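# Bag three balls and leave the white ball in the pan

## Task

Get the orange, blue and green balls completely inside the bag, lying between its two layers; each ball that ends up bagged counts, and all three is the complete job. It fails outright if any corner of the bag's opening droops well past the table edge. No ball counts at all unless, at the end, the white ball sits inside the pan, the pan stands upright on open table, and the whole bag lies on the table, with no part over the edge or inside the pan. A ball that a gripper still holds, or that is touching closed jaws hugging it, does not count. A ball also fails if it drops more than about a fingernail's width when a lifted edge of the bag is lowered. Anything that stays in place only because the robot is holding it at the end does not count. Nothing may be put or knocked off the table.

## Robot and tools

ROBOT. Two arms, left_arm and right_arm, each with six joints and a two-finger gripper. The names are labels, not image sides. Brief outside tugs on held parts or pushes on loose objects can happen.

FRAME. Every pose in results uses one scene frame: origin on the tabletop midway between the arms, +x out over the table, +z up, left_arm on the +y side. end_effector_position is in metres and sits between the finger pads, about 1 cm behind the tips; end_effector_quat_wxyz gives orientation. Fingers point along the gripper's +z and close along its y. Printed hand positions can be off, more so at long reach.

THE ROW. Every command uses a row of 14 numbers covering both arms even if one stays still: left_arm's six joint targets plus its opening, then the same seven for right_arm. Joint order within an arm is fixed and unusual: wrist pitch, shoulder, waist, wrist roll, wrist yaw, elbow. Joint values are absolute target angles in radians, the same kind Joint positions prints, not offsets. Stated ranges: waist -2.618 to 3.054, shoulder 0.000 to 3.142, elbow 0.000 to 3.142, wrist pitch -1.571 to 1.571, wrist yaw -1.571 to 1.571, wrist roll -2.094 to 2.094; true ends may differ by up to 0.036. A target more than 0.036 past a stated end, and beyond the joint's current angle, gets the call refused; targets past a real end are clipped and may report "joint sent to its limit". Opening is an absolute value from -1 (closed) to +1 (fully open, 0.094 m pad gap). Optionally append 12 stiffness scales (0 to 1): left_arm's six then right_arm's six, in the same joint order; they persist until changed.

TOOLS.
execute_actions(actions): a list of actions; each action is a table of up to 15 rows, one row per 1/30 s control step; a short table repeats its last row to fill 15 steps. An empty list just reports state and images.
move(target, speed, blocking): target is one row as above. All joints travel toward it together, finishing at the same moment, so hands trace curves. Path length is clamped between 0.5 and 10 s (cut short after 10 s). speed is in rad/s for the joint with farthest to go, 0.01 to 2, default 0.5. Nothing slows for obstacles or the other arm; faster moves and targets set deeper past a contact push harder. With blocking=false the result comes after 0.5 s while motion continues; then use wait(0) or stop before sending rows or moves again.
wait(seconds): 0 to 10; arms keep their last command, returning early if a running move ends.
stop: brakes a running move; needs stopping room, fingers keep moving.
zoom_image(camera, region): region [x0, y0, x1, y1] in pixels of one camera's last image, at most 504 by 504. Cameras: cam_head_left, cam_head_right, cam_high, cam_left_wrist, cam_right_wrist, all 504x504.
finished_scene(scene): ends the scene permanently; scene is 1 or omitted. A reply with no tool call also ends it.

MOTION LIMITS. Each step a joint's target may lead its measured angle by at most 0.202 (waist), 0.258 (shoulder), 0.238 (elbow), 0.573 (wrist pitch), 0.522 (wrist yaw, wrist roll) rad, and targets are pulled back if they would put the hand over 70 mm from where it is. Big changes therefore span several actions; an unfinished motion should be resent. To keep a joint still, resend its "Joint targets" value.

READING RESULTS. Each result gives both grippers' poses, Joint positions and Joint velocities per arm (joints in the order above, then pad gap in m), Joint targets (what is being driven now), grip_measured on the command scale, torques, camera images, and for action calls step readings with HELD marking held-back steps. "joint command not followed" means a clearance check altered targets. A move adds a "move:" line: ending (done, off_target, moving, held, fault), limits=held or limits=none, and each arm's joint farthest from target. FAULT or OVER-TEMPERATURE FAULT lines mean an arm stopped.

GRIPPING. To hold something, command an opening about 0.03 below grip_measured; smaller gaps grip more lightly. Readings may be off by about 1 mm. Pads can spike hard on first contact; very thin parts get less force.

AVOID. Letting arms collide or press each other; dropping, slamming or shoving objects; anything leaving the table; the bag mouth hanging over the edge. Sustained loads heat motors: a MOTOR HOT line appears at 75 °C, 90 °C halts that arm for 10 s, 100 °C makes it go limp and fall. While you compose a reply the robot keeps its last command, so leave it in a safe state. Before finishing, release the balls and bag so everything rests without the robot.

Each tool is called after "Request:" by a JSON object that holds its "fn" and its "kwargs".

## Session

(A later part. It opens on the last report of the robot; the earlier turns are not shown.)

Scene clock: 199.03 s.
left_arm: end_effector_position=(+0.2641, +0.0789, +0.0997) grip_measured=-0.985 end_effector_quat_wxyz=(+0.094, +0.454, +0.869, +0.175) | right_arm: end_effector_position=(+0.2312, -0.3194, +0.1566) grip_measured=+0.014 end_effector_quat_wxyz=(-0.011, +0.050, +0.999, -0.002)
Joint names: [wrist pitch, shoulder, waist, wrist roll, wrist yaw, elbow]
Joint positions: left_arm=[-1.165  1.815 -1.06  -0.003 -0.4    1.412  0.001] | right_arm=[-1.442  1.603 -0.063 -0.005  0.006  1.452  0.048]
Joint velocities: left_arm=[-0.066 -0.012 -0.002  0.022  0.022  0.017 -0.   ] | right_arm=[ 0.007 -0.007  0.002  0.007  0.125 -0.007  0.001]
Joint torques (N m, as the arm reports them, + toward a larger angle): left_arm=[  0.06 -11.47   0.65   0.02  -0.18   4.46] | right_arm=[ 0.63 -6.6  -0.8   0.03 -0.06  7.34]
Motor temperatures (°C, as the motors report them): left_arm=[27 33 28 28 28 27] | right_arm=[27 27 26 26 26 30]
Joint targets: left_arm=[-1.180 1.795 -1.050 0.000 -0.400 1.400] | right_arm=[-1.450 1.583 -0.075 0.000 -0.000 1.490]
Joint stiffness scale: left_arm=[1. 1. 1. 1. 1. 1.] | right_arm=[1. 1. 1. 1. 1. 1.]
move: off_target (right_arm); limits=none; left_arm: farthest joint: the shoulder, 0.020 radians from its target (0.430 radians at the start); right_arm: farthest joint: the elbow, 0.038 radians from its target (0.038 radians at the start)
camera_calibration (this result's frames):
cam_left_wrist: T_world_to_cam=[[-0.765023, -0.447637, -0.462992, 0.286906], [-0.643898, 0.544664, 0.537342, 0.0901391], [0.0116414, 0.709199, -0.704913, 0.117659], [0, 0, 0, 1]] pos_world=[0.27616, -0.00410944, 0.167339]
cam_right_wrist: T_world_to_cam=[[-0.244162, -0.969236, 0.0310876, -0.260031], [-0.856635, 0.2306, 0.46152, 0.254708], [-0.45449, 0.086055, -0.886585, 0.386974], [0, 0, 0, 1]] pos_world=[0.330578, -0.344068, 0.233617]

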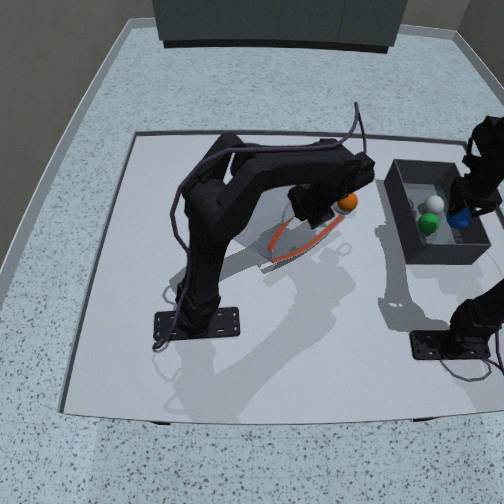

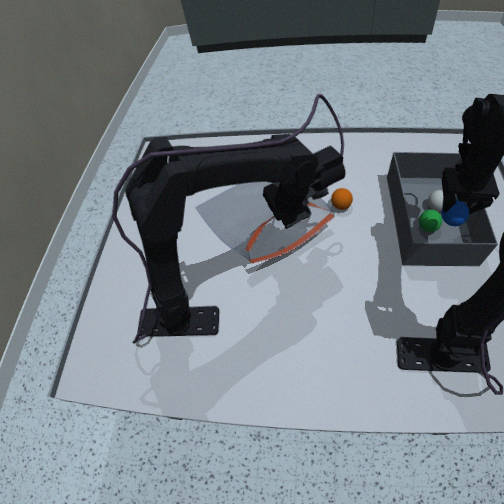

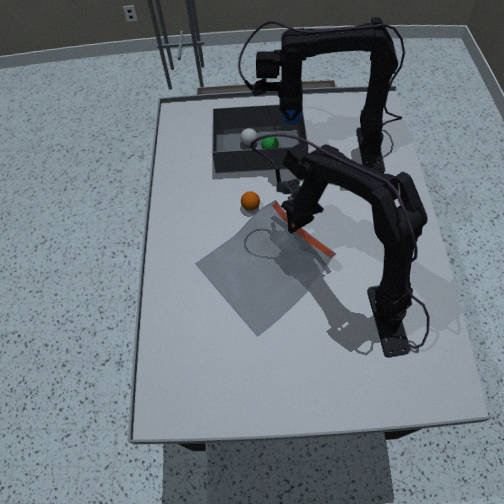

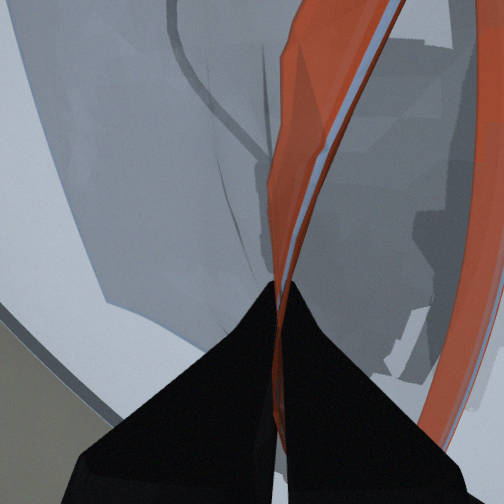

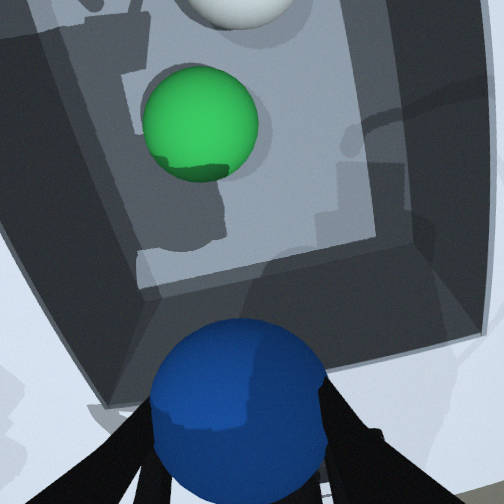

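Request:
{"fn": "move", "kwargs": {"target": [-1.21,1.825,-0.70,0,0.3,1.485,-1,-1.45,1.583,-0.075,0,0,1.49,0.0], "speed": 0.3}}

Request:
{"fn": "zoom_image", "kwargs": {"camera": "cam_head_right", "region": [200, 150, 380, 300]}}

Scene clock: 206.50 s.
left_arm: end_effector_position=(+0.2656, +0.0767, +0.1044) grip_measured=-0.985 end_effector_quat_wxyz=(-0.033, +0.300, +0.943, -0.139) | right_arm: end_effector_position=(+0.2312, -0.3194, +0.1566) grip_measured=+0.014 end_effector_quat_wxyz=(-0.011, +0.050, +0.999, -0.002)
Joint names: [wrist pitch, shoulder, waist, wrist roll, wrist yaw, elbow]
Joint positions: left_arm=[-1.193  1.816 -0.709 -0.003  0.287  1.459  0.001] | right_arm=[-1.442  1.603 -0.063 -0.005  0.006  1.452  0.048]
Joint velocities: left_arm=[-0.007  0.012 -0.012  0.022 -0.022 -0.012  0.   ] | right_arm=[ 0.081  0.017  0.002  0.022 -0.051  0.022  0.001]
Joint torques (N m, as the arm reports them, + toward a larger angle): left_arm=[ 0.07 -8.72  0.58  0.02  0.26  7.46] | right_arm=[ 0.63 -6.6  -0.81  0.03 -0.07  7.35]
Motor temperatures (°C, as the motors report them): left_arm=[27 32 28 28 28 27] | right_arm=[27 27 26 26 26 30]
Joint targets: left_arm=[-1.210 1.825 -0.700 -0.000 0.300 1.485] | right_arm=[-1.450 1.583 -0.075 -0.000 -0.000 1.490]
Joint stiffness scale: left_arm=[1. 1. 1. 1. 1. 1.] | right_arm=[1. 1. 1. 1. 1. 1.]
move: off_target (left_arm, right_arm); limits=none; left_arm: farthest joint: the elbow, 0.026 radians from its target (0.073 radians at the start); right_arm: farthest joint: the elbow, 0.038 radians from its target (0.038 radians at the start)
camera_calibration (this result's frames):
cam_left_wrist: T_world_to_cam=[[-0.622561, -0.756227, 0.201343, 0.20576], [-0.573676, 0.616008, 0.539842, 0.0654313], [-0.532272, 0.220579, -0.817332, 0.316223], [0, 0, 0, 1]] pos_world=[0.333952, 0.0455432, 0.181708]
cam_right_wrist: T_world_to_cam=[[-0.244162, -0.969236, 0.0310876, -0.260031], [-0.856635, 0.2306, 0.46152, 0.254708], [-0.45449, 0.086055, -0.886585, 0.386974], [0, 0, 0, 1]] pos_world=[0.330578, -0.344068, 0.233617]

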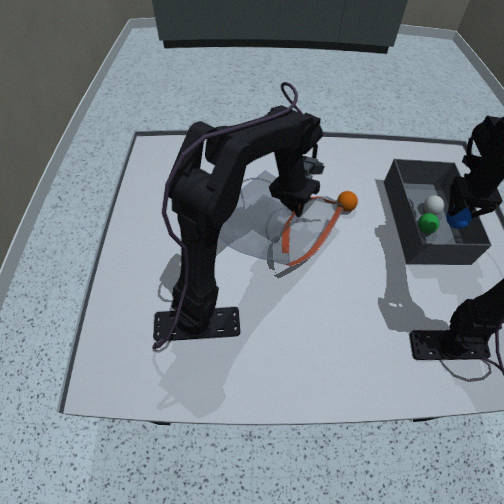

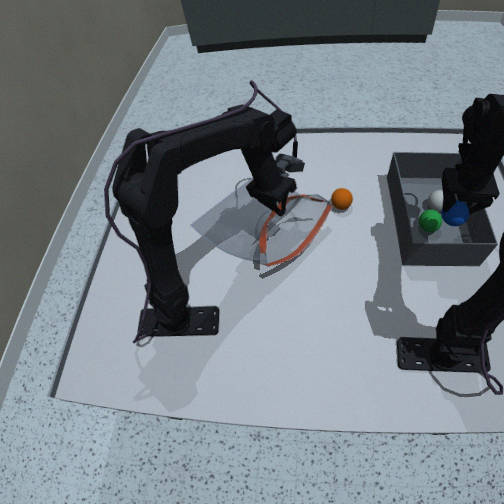

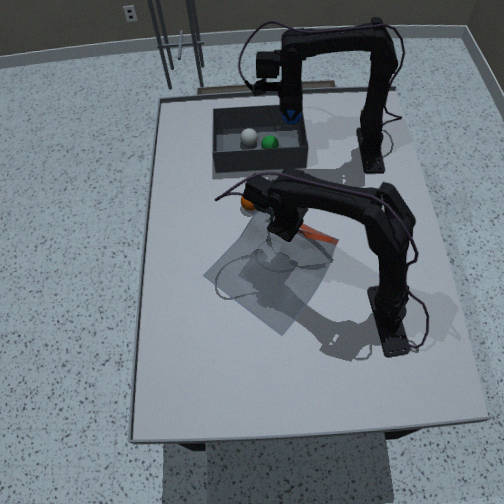

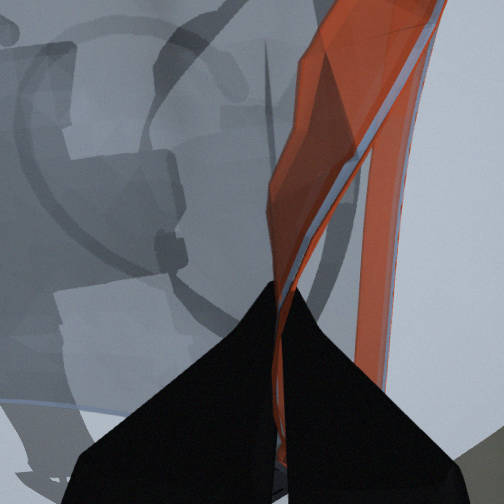

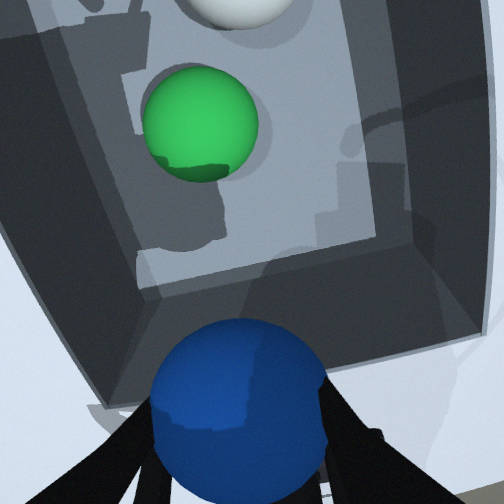

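Region (200, 150, 380, 300) of cam_head_right's 504x504 image, scaled by 2.800, with more detail than that image has.

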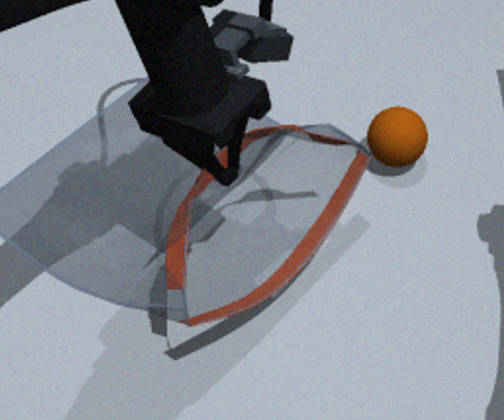

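Request:
{"fn": "move", "kwargs": {"target": [-1.21,1.825,-0.70,0,0.3,1.485,-1,0,1.0,0.94,0,0,0.7,0.0], "speed": 0.9}}

Request:
{"fn": "move", "kwargs": {"target": [-1.21,1.825,-0.70,0,0.3,1.485,-1,1.07,1.561,0.94,0,0,0.245,0.0], "speed": 0.7}}

Scene clock: 218.07 s.
left_arm: end_effector_position=(+0.2655, +0.0767, +0.1044) grip_measured=-0.985 end_effector_quat_wxyz=(-0.034, +0.300, +0.943, -0.139) | right_arm: end_effector_position=(+0.1907, -0.0039, +0.2476) grip_measured=+0.014 end_effector_quat_wxyz=(+0.527, -0.351, +0.733, +0.249)
Joint names: [wrist pitch, shoulder, waist, wrist roll, wrist yaw, elbow]
Joint positions: left_arm=[-1.193  1.816 -0.709 -0.003  0.287  1.459  0.001] | right_arm=[-0.021  1.02   0.93  -0.004  0.001  0.715  0.048]
Joint velocities: left_arm=[-0.125  0.007 -0.002 -0.037  0.066  0.012 -0.001] | right_arm=[ 0.007  0.012  0.017  0.022 -0.022 -0.007  0.   ]
Joint torques (N m, as the arm reports them, + toward a larger angle): left_arm=[ 0.08 -8.78  0.56  0.02  0.26  7.42] | right_arm=[ 2.73 -3.55  0.72  0.02 -0.02  5.22]
Motor temperatures (°C, as the motors report them): left_arm=[27 31 28 28 27 27] | right_arm=[27 27 26 26 26 30]
Joint targets: left_arm=[-1.210 1.825 -0.700 -0.000 0.300 1.485] | right_arm=[-0.000 1.000 0.940 -0.000 -0.000 0.700]
Joint stiffness scale: left_arm=[1. 1. 1. 1. 1. 1.] | right_arm=[1. 1. 1. 1. 1. 1.]
move: off_target (left_arm, right_arm); limits=none; left_arm: farthest joint: the elbow, 0.026 radians from its target (0.026 radians at the start); right_arm: farthest joint: the wrist pitch, 0.021 radians from its target (1.442 radians at the start)
camera_calibration (this result's frames):
cam_left_wrist: T_world_to_cam=[[-0.622459, -0.756204, 0.201743, 0.205616], [-0.573384, 0.616062, 0.540091, 0.0652492], [-0.532705, 0.220509, -0.817069, 0.31627], [0, 0, 0, 1]] pos_world=[0.333879, 0.0455498, 0.181692]
cam_right_wrist: T_world_to_cam=[[0.725583, -0.676021, -0.12855, -0.111169], [-0.550634, -0.458339, -0.697659, 0.331228], [0.412713, 0.576993, -0.704803, 0.213685], [0, 0, 0, 1]] pos_world=[0.174857, -0.0466329, 0.367399]

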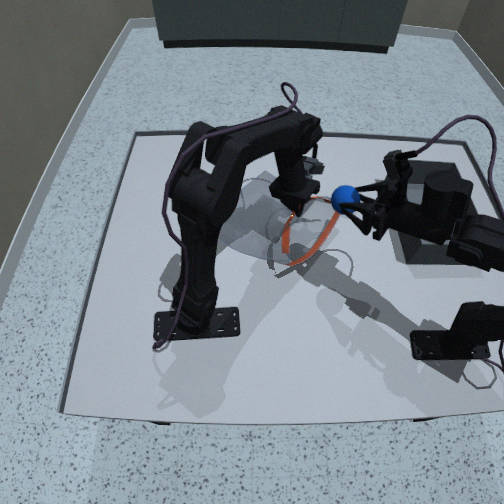

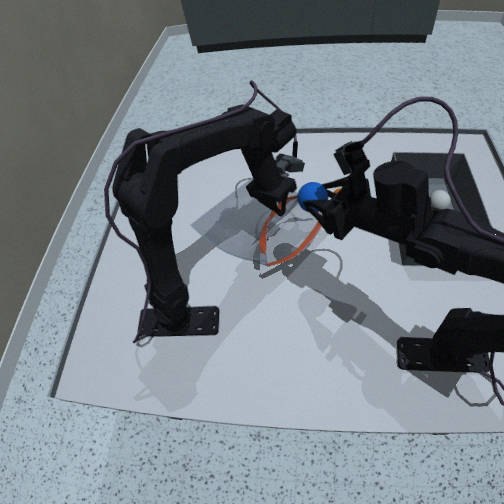

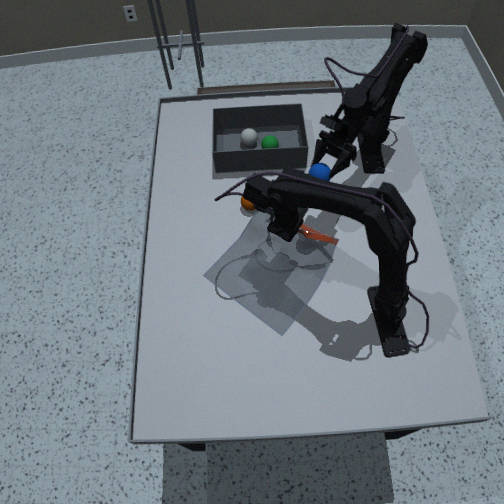

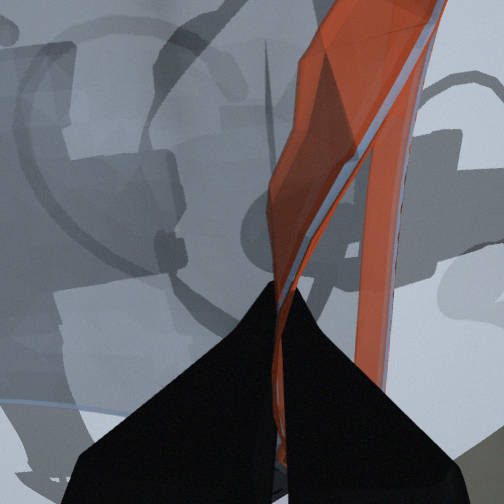

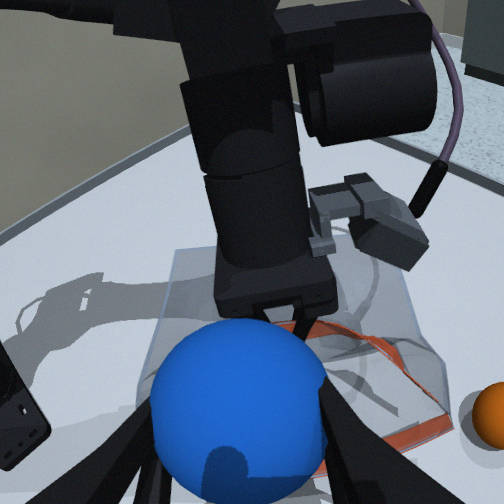

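Scene clock: 220.47 s.
left_arm: end_effector_position=(+0.2655, +0.0767, +0.1044) grip_measured=-0.985 end_effector_quat_wxyz=(-0.034, +0.300, +0.943, -0.139) | right_arm: end_effector_position=(+0.1985, +0.0058, +0.1015) grip_measured=+0.014 end_effector_quat_wxyz=(+0.555, -0.341, +0.712, +0.262)
Joint names: [wrist pitch, shoulder, waist, wrist roll, wrist yaw, elbow]
Joint positions: left_arm=[-1.193  1.816 -0.709 -0.003  0.287  1.459  0.001] | right_arm=[ 1.049  1.559  0.93  -0.004  0.001  0.261  0.048]
Joint velocities: left_arm=[-0.022 -0.012 -0.007 -0.066  0.007  0.007  0.   ] | right_arm=[-0.022 -0.002  0.012 -0.007 -0.022  0.012 -0.001]
Joint torques (N m, as the arm reports them, + toward a larger angle): left_arm=[ 0.07 -8.78  0.56  0.02  0.26  7.46] | right_arm=[ 2.74 -3.68  0.74  0.02 -0.02  3.03]
Motor temperatures (°C, as the motors report them): left_arm=[27 31 28 28 27 27] | right_arm=[28 27 26 26 26 30]
Joint targets: left_arm=[-1.210 1.825 -0.700 0.000 0.300 1.485] | right_arm=[1.070 1.561 0.940 -0.000 0.000 0.245]
Joint stiffness scale: left_arm=[1. 1. 1. 1. 1. 1.] | right_arm=[1. 1. 1. 1. 1. 1.]
move: off_target (left_arm, right_arm); limits=none; left_arm: farthest joint: the elbow, 0.026 radians from its target (0.026 radians at the start); right_arm: farthest joint: the wrist pitch, 0.021 radians from its target (1.091 radians at the start)
camera_calibration (this result's frames):
cam_left_wrist: T_world_to_cam=[[-0.622459, -0.756204, 0.201743, 0.205616], [-0.573384, 0.616062, 0.540091, 0.0652492], [-0.532705, 0.220509, -0.817069, 0.31627], [0, 0, 0, 1]] pos_world=[0.333879, 0.0455498, 0.181692]
cam_right_wrist: T_world_to_cam=[[0.731948, -0.668184, -0.13335, -0.129925], [-0.51546, -0.41503, -0.749701, 0.236156], [0.445594, 0.617478, -0.648203, 0.0894174], [0, 0, 0, 1]] pos_world=[0.176983, -0.0440151, 0.217681]

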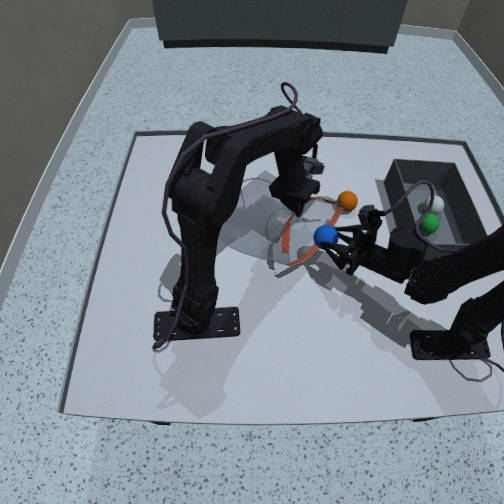

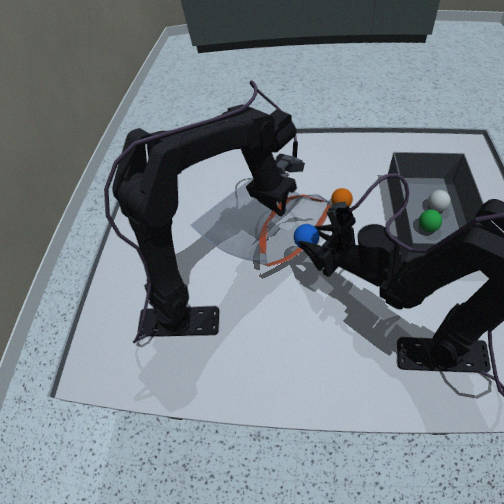

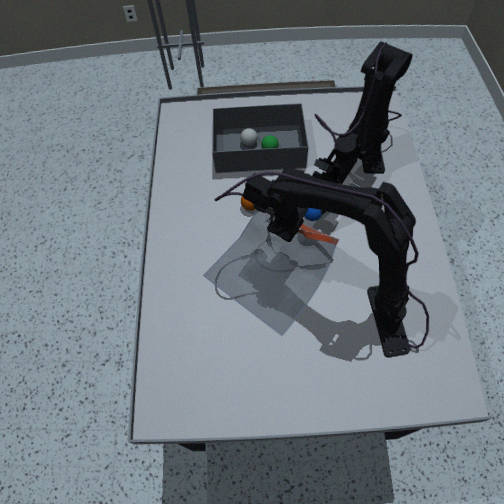

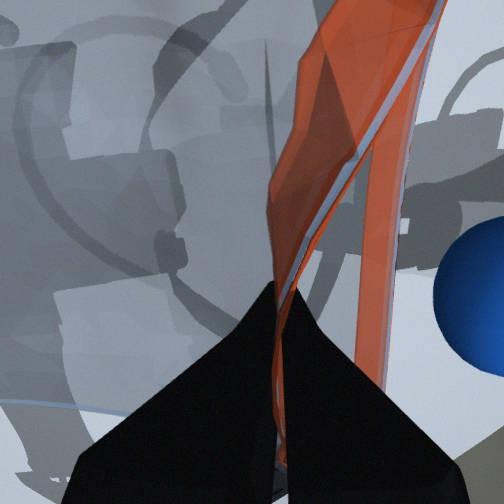

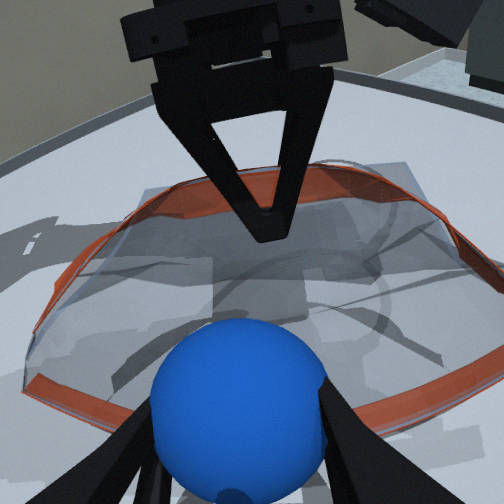

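Request:
{"fn": "move", "kwargs": {"target": [-1.21,1.825,-0.70,0,0.3,1.485,-1,1.31,1.985,0.885,0,0,0.47,0.0], "speed": 0.4}}

Request:
{"fn": "move", "kwargs": {"target": [-1.21,1.825,-0.70,0,0.3,1.485,-1,1.35,2.225,0.885,0,0,0.725,0.0], "speed": 0.25}}

Scene clock: 228.13 s.
left_arm: end_effector_position=(+0.2655, +0.0766, +0.1044) grip_measured=-0.985 end_effector_quat_wxyz=(-0.034, +0.300, +0.943, -0.140) | right_arm: end_effector_position=(+0.2407, +0.0355, +0.0530) grip_measured=+0.014 end_effector_quat_wxyz=(+0.555, -0.330, +0.721, +0.252)
Joint names: [wrist pitch, shoulder, waist, wrist roll, wrist yaw, elbow]
Joint positions: left_arm=[-1.193  1.816 -0.709 -0.003  0.288  1.459  0.001] | right_arm=[ 1.29   1.983  0.897 -0.004  0.001  0.434  0.048]
Joint velocities: left_arm=[-0.081  0.012 -0.007 -0.022  0.022 -0.027 -0.   ] | right_arm=[-0.007 -0.002  0.017  0.037  0.037 -0.012 -0.001]
Joint torques (N m, as the arm reports them, + toward a larger angle): left_arm=[ 0.09 -8.77  0.6   0.03  0.25  7.46] | right_arm=[ 2.74 -5.9  -0.81  0.02 -0.02  5.21]
Motor temperatures (°C, as the motors report them): left_arm=[27 30 28 28 27 27] | right_arm=[30 27 26 26 26 30]
Joint targets: left_arm=[-1.210 1.825 -0.700 -0.000 0.300 1.485] | right_arm=[1.310 1.985 0.885 0.000 -0.000 0.470]
Joint stiffness scale: left_arm=[1. 1. 1. 1. 1. 1.] | right_arm=[1. 1. 1. 1. 1. 1.]
move: off_target (left_arm, right_arm); limits=none; left_arm: farthest joint: the elbow, 0.026 radians from its target (0.026 radians at the start); right_arm: farthest joint: the elbow, 0.036 radians from its target (0.209 radians at the start)
camera_calibration (this result's frames):
cam_left_wrist: T_world_to_cam=[[-0.622421, -0.756136, 0.202116, 0.205494], [-0.57326, 0.616234, 0.540026, 0.0652104], [-0.532883, 0.220259, -0.81702, 0.316339], [0, 0, 0, 1]] pos_world=[0.333858, 0.0455204, 0.181706]
cam_right_wrist: T_world_to_cam=[[0.708864, -0.692673, -0.133096, -0.140981], [-0.534113, -0.40389, -0.742695, 0.237569], [0.460689, 0.597558, -0.65627, 0.0182803], [0, 0, 0, 1]] pos_world=[0.218404, -0.0126256, 0.169674]

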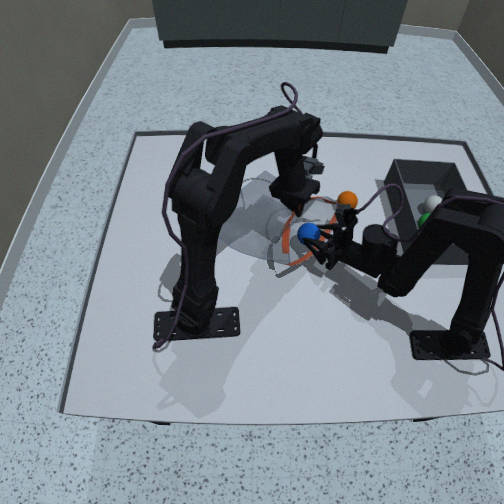

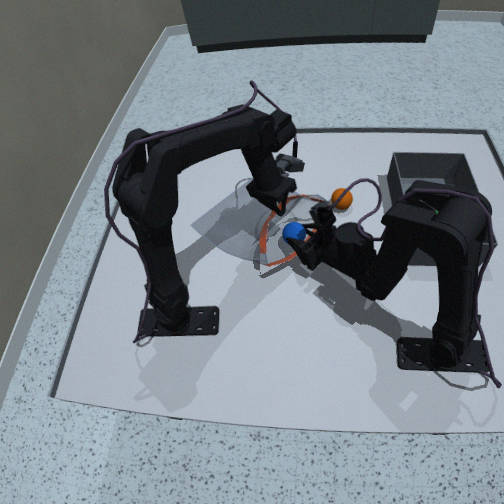

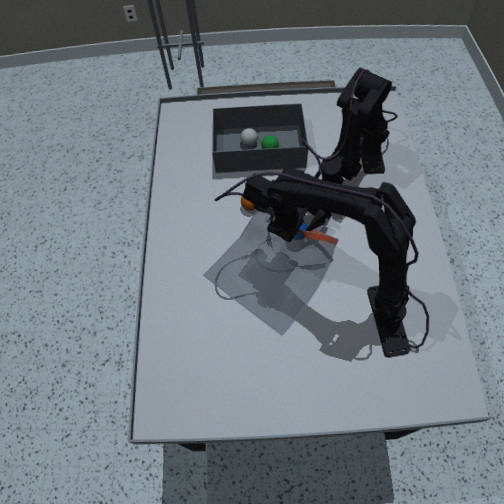

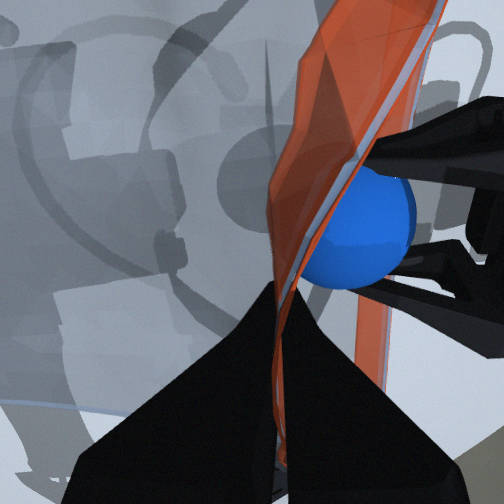

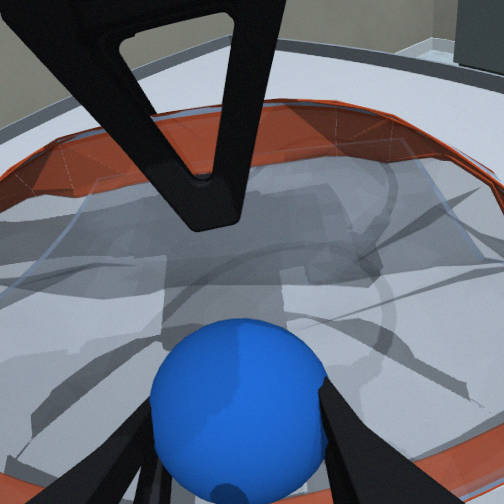

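Scene clock: 229.73 s.
left_arm: end_effector_position=(+0.2655, +0.0766, +0.1044) grip_measured=-0.985 end_effector_quat_wxyz=(-0.034, +0.300, +0.943, -0.140) | right_arm: end_effector_position=(+0.2809, +0.0819, +0.0349) grip_measured=+0.014 end_effector_quat_wxyz=(+0.574, -0.323, +0.705, +0.260)
Joint names: [wrist pitch, shoulder, waist, wrist roll, wrist yaw, elbow]
Joint positions: left_arm=[-1.193  1.816 -0.709 -0.003  0.288  1.459  0.001] | right_arm=[ 1.328  2.224  0.897 -0.004  0.001  0.69   0.048]
Joint velocities: left_arm=[-0.022  0.007 -0.027  0.037 -0.037  0.002  0.001] | right_arm=[ 0.007  0.002 -0.012 -0.007  0.081  0.002  0.001]
Joint torques (N m, as the arm reports them, + toward a larger angle): left_arm=[ 0.07 -8.79  0.56  0.02  0.25  7.43] | right_arm=[ 2.75 -7.62 -0.82  0.02 -0.02  5.24]
Motor temperatures (°C, as the motors report them): left_arm=[27 30 28 28 27 27] | right_arm=[30 27 26 26 26 30]
Joint targets: left_arm=[-1.210 1.825 -0.700 0.000 0.300 1.485] | right_arm=[1.350 2.225 0.885 -0.000 0.000 0.725]
Joint stiffness scale: left_arm=[1. 1. 1. 1. 1. 1.] | right_arm=[1. 1. 1. 1. 1. 1.]
move: off_target (left_arm, right_arm); limits=none; left_arm: farthest joint: the elbow, 0.026 radians from its target (0.026 radians at the start); right_arm: farthest joint: the elbow, 0.035 radians from its target (0.291 radians at the start)
camera_calibration (this result's frames):
cam_left_wrist: T_world_to_cam=[[-0.622421, -0.756136, 0.202116, 0.205494], [-0.57326, 0.616234, 0.540026, 0.0652104], [-0.532883, 0.220259, -0.81702, 0.316339], [0, 0, 0, 1]] pos_world=[0.333858, 0.0455204, 0.181706]
cam_right_wrist: T_world_to_cam=[[0.713609, -0.687204, -0.136061, -0.141458], [-0.507328, -0.373013, -0.77684, 0.25551], [0.483095, 0.623388, -0.614823, -0.0497129], [0, 0, 0, 1]] pos_world=[0.254589, 0.029088, 0.148678]

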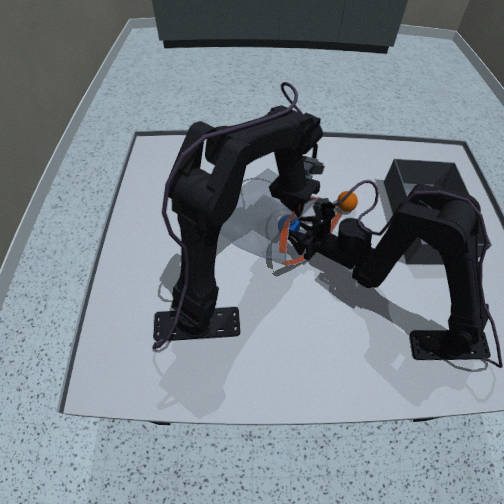

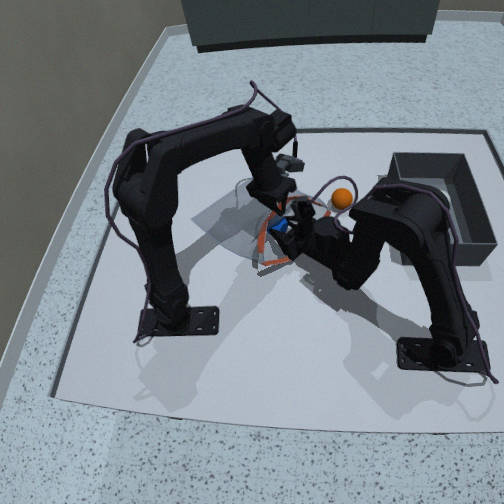

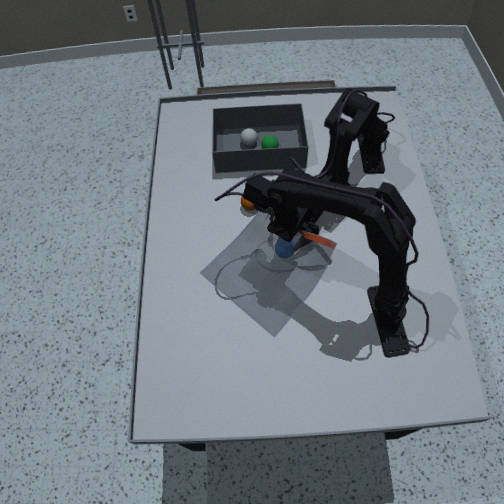

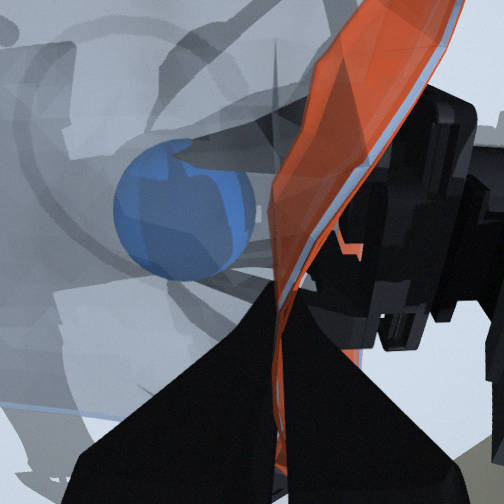

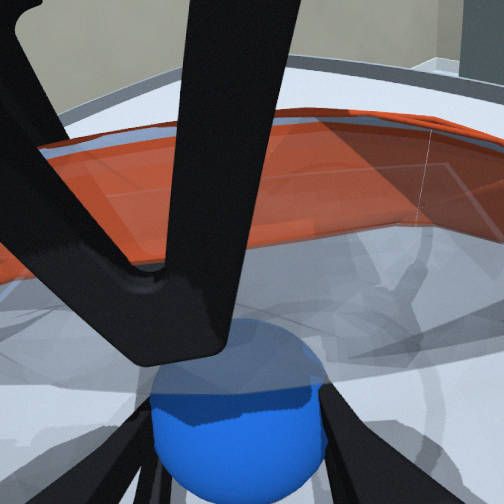

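Request:
{"fn": "move", "kwargs": {"target": [-1.21,1.825,-0.70,0,0.3,1.485,-1,1.28,2.225,0.885,0,0,0.725,0.0], "speed": 0.1}}

Request:
{"fn": "execute_actions", "kwargs": {"actions": [[[-1.21,1.825,-0.70,0,0.3,1.485,-1,1.28,2.225,0.885,0,0,0.725,0.2]],[[-1.21,1.825,-0.70,0,0.3,1.485,-1,1.28,2.225,0.885,0,0,0.725,0.5]]]}}

Request:
{"fn": "move", "kwargs": {"target": [-1.21,1.825,-0.70,0,0.3,1.485,-1,1.29,1.96,0.885,0,0,0.42,0.5], "speed": 0.3}}

Scene clock: 249.53 s.
left_arm: end_effector_position=(+0.2655, +0.0766, +0.1044) grip_measured=-0.985 end_effector_quat_wxyz=(-0.034, +0.300, +0.943, -0.140) | right_arm: end_effector_position=(+0.2804, +0.0813, +0.0309) grip_measured=+0.014 end_effector_quat_wxyz=(+0.569, -0.326, +0.710, +0.258)
Joint names: [wrist pitch, shoulder, waist, wrist roll, wrist yaw, elbow]
Joint positions: left_arm=[-1.193  1.816 -0.709 -0.003  0.288  1.459  0.001] | right_arm=[ 1.311  2.224  0.897 -0.004  0.001  0.69   0.048]
Joint velocities: left_arm=[-0.037 -0.002 -0.007  0.037 -0.066  0.022 -0.   ] | right_arm=[ 0.066  0.007  0.002 -0.066 -0.037  0.022  0.   ]
Joint torques (N m, as the arm reports them, + toward a larger angle): left_arm=[ 0.09 -8.75  0.58  0.02  0.25  7.46] | right_arm=[ 2.16 -7.61 -0.82  0.02 -0.02  5.22]
Motor temperatures (°C, as the motors report them): left_arm=[27 30 28 28 27 28] | right_arm=[32 28 26 26 26 30]
Joint targets: left_arm=[-1.210 1.825 -0.700 -0.000 0.300 1.485] | right_arm=[1.280 2.225 0.885 0.000 -0.000 0.725]
Joint stiffness scale: left_arm=[1. 1. 1. 1. 1. 1.] | right_arm=[1. 1. 1. 1. 1. 1.]
move: off_target (left_arm, right_arm); limits=none; left_arm: farthest joint: the elbow, 0.026 radians from its target (0.026 radians at the start); right_arm: farthest joint: the elbow, 0.035 radians from its target (0.035 radians at the start)
camera_calibration (this result's frames):
cam_left_wrist: T_world_to_cam=[[-0.622421, -0.756136, 0.202116, 0.205494], [-0.57326, 0.616234, 0.540026, 0.0652104], [-0.532883, 0.220259, -0.81702, 0.316339], [0, 0, 0, 1]] pos_world=[0.333858, 0.0455204, 0.181706]
cam_right_wrist: T_world_to_cam=[[0.712151, -0.688885, -0.135198, -0.141527], [-0.515624, -0.382576, -0.76666, 0.254669], [0.476417, 0.61569, -0.627657, -0.0485833], [0, 0, 0, 1]] pos_world=[0.255247, 0.0298467, 0.145616]

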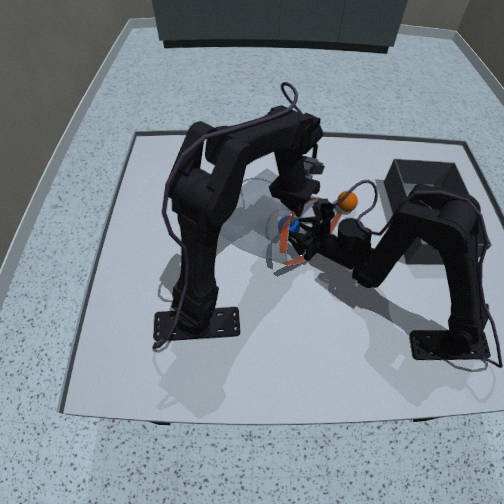

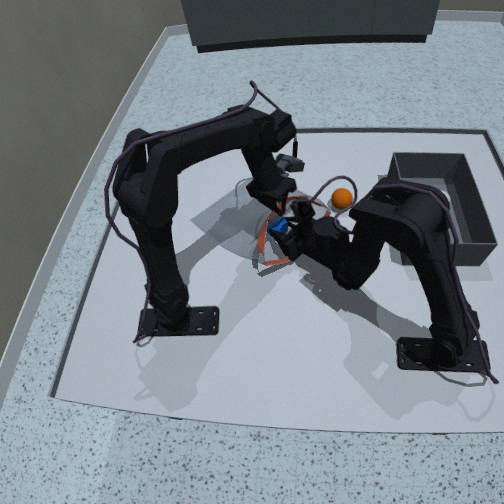

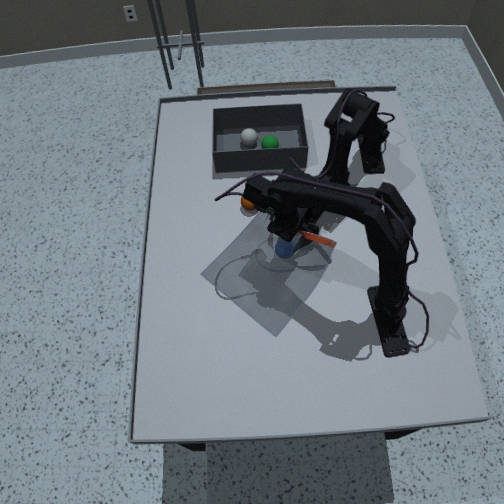

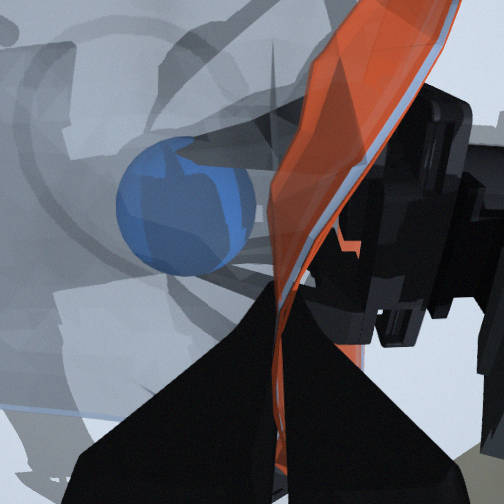

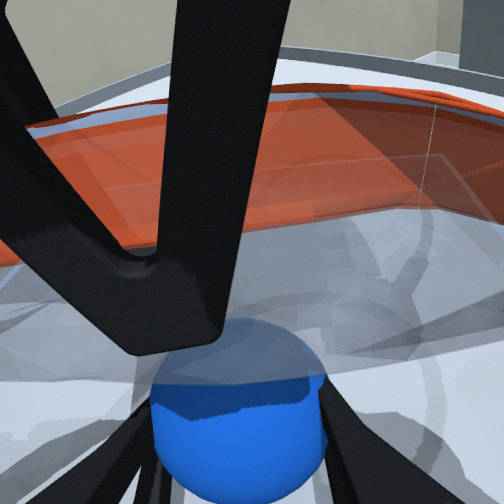

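Scene clock: 250.53 s.
left_arm: end_effector_position=(+0.2655, +0.0766, +0.1044) grip_measured=-0.985 end_effector_quat_wxyz=(-0.034, +0.300, +0.943, -0.140) | right_arm: end_effector_position=(+0.2795, +0.0802, +0.0252) grip_measured=+0.497 end_effector_quat_wxyz=(+0.560, -0.329, +0.717, +0.254)
Joint names: [wrist pitch, shoulder, waist, wrist roll, wrist yaw, elbow]
Joint positions: left_arm=[-1.193  1.816 -0.709 -0.003  0.288  1.459  0.001] | right_arm=[ 1.288  2.224  0.897 -0.004  0.001  0.69   0.07 ]
Joint velocities: left_arm=[-0.007  0.002  0.002 -0.007  0.007  0.007 -0.   ] | right_arm=[ 0.037  0.007 -0.002 -0.022 -0.007 -0.012 -0.002]
Joint torques (N m, as the arm reports them, + toward a larger angle): left_arm=[ 0.08 -8.78  0.57  0.02  0.25  7.42] | right_arm=[ 2.44 -7.6  -0.81  0.02 -0.02  5.21]
Motor temperatures (°C, as the motors report them): left_arm=[27 30 28 28 27 28] | right_arm=[32 28 26 26 26 30]
Joint targets: left_arm=[-1.210 1.825 -0.700 -0.000 0.300 1.485] | right_arm=[1.280 2.225 0.885 -0.000 0.000 0.725]
Joint stiffness scale: left_arm=[1. 1. 1. 1. 1. 1.] | right_arm=[1. 1. 1. 1. 1. 1.]
Step readings (joint positions; steps 1 to 15: 1st action; 16 to 30: 2nd action):
0: left_arm=[-1.193 1.816 -0.709 -0.003 0.288 1.459] | right_arm=[1.311 2.224 0.897 -0.004 0.001 0.690]
1: left_arm=[-1.193 1.816 -0.709 -0.003 0.288 1.459] | right_arm=[1.311 2.224 0.897 -0.004 0.001 0.690]
2: left_arm=[-1.193 1.816 -0.709 -0.003 0.288 1.459] | right_arm=[1.310 2.224 0.897 -0.004 0.001 0.690]
4: left_arm=[-1.193 1.816 -0.709 -0.003 0.288 1.459] | right_arm=[1.310 2.224 0.897 -0.004 0.001 0.690]
8: left_arm=[-1.193 1.816 -0.709 -0.003 0.288 1.459] | right_arm=[1.309 2.224 0.897 -0.004 0.001 0.690]
15: left_arm=[-1.193 1.816 -0.709 -0.003 0.288 1.459] | right_arm=[1.309 2.224 0.897 -0.004 0.001 0.690]
16: left_arm=[-1.193 1.816 -0.709 -0.003 0.288 1.459] | right_arm=[1.309 2.224 0.897 -0.004 0.001 0.690]
17: left_arm=[-1.193 1.816 -0.709 -0.003 0.288 1.459] | right_arm=[1.306 2.224 0.897 -0.004 0.001 0.690]
19: left_arm=[-1.193 1.816 -0.709 -0.003 0.288 1.459] | right_arm=[1.297 2.224 0.897 -0.004 0.001 0.690]
23: left_arm=[-1.193 1.816 -0.709 -0.003 0.288 1.459] | right_arm=[1.290 2.224 0.897 -0.004 0.001 0.690]
30: Joint positions above
camera_calibration (this result's frames):
cam_left_wrist: T_world_to_cam=[[-0.622421, -0.756136, 0.202116, 0.205494], [-0.57326, 0.616234, 0.540026, 0.0652104], [-0.532883, 0.220259, -0.81702, 0.316339], [0, 0, 0, 1]] pos_world=[0.333858, 0.0455204, 0.181706]
cam_right_wrist: T_world_to_cam=[[0.710066, -0.691289, -0.13389, -0.141631], [-0.527389, -0.396139, -0.751621, 0.253424], [0.466548, 0.604313, -0.645863, -0.0469792], [0, 0, 0, 1]] pos_world=[0.256138, 0.0308737, 0.141174]

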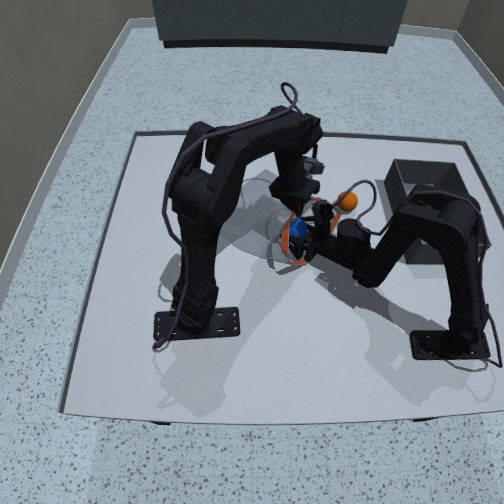

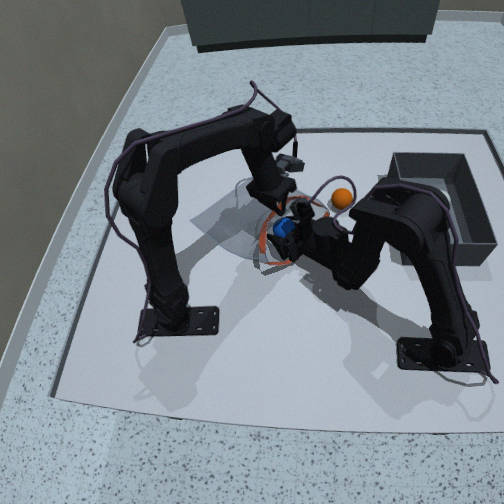

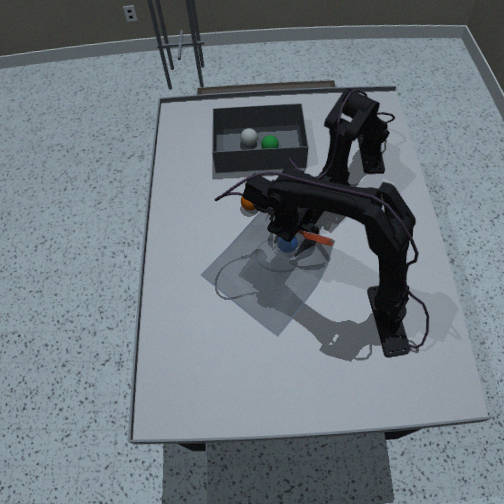

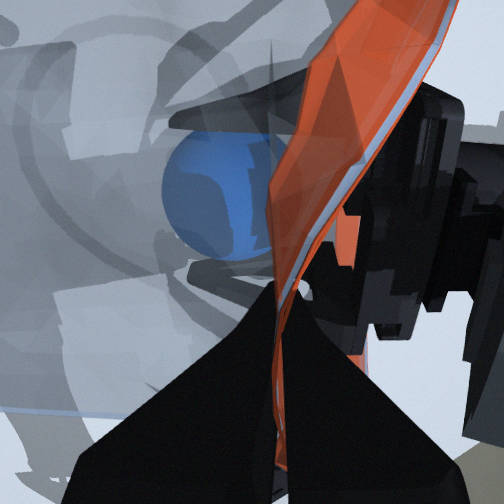

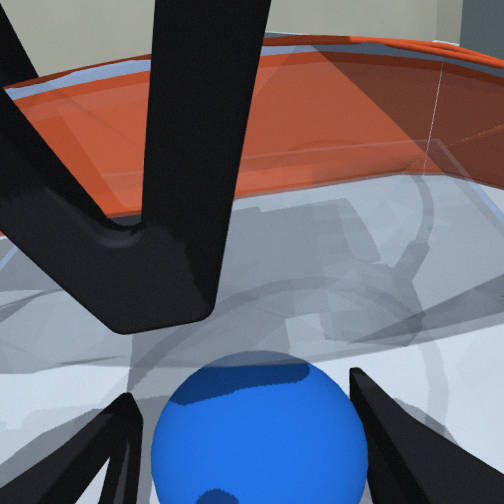

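Scene clock: 251.77 s.
left_arm: end_effector_position=(+0.2655, +0.0766, +0.1044) grip_measured=-0.985 end_effector_quat_wxyz=(-0.034, +0.300, +0.943, -0.140) | right_arm: end_effector_position=(+0.2423, +0.0373, +0.0560) grip_measured=+0.497 end_effector_quat_wxyz=(+0.558, -0.329, +0.718, +0.253)
Joint names: [wrist pitch, shoulder, waist, wrist roll, wrist yaw, elbow]
Joint positions: left_arm=[-1.193  1.816 -0.709 -0.003  0.288  1.459  0.001] | right_arm=[ 1.287  1.98   0.897 -0.004  0.001  0.442  0.07 ]
Joint velocities: left_arm=[-0.022 -0.027  0.007 -0.066 -0.037 -0.012  0.   ] | right_arm=[-0.007 -0.002  0.002 -0.081 -0.022 -0.007 -0.   ]
Joint torques (N m, as the arm reports them, + toward a larger angle): left_arm=[ 0.08 -8.78  0.56  0.02  0.25  7.46] | right_arm=[ 2.54 -7.51 -0.82  0.02 -0.02  1.6 ]
Motor temperatures (°C, as the motors report them): left_arm=[27 30 28 28 27 28] | right_arm=[32 28 26 26 26 30]
Joint targets: left_arm=[-1.210 1.825 -0.700 -0.000 0.300 1.485] | right_arm=[1.290 1.960 0.885 0.000 -0.000 0.420]
Joint stiffness scale: left_arm=[1. 1. 1. 1. 1. 1.] | right_arm=[1. 1. 1. 1. 1. 1.]
move: off_target (left_arm, right_arm); limits=none; left_arm: farthest joint: the elbow, 0.026 radians from its target (0.026 radians at the start); right_arm: farthest joint: the elbow, 0.022 radians from its target (0.270 radians at the start)
camera_calibration (this result's frames):
cam_left_wrist: T_world_to_cam=[[-0.622421, -0.756136, 0.202116, 0.205494], [-0.57326, 0.616234, 0.540026, 0.0652104], [-0.532883, 0.220259, -0.81702, 0.316339], [0, 0, 0, 1]] pos_world=[0.333858, 0.0455204, 0.181706]
cam_right_wrist: T_world_to_cam=[[0.709598, -0.691828, -0.133584, -0.140617], [-0.530014, -0.399164, -0.748166, 0.240538], [0.46428, 0.601699, -0.649925, 0.0171033], [0, 0, 0, 1]] pos_world=[0.219329, -0.0115594, 0.172294]

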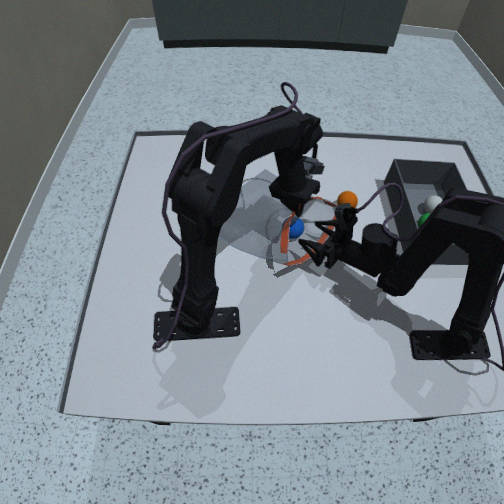

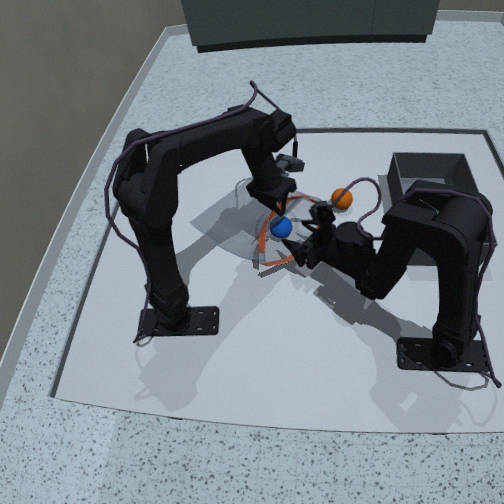

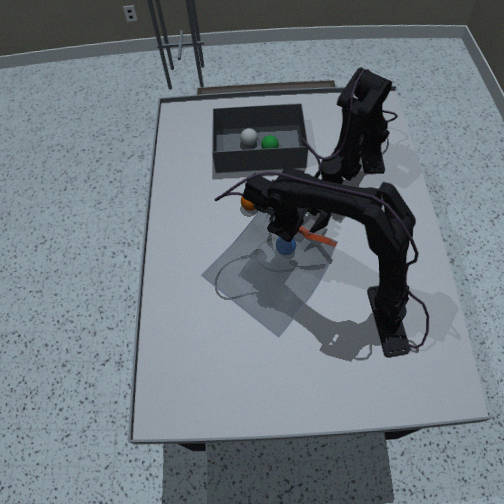

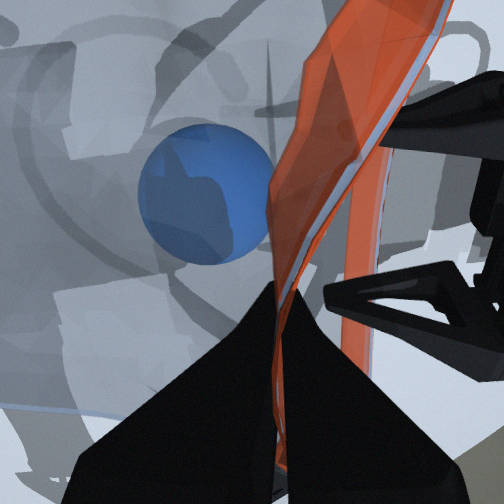

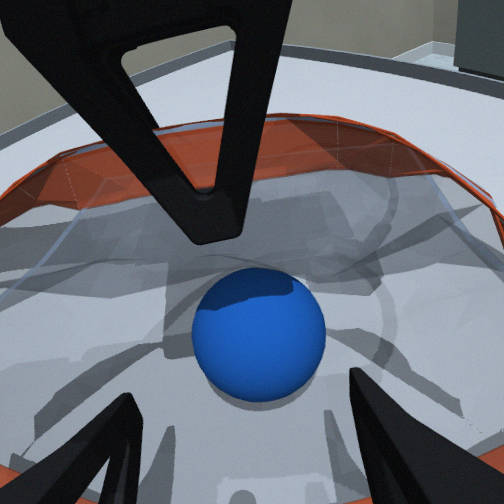

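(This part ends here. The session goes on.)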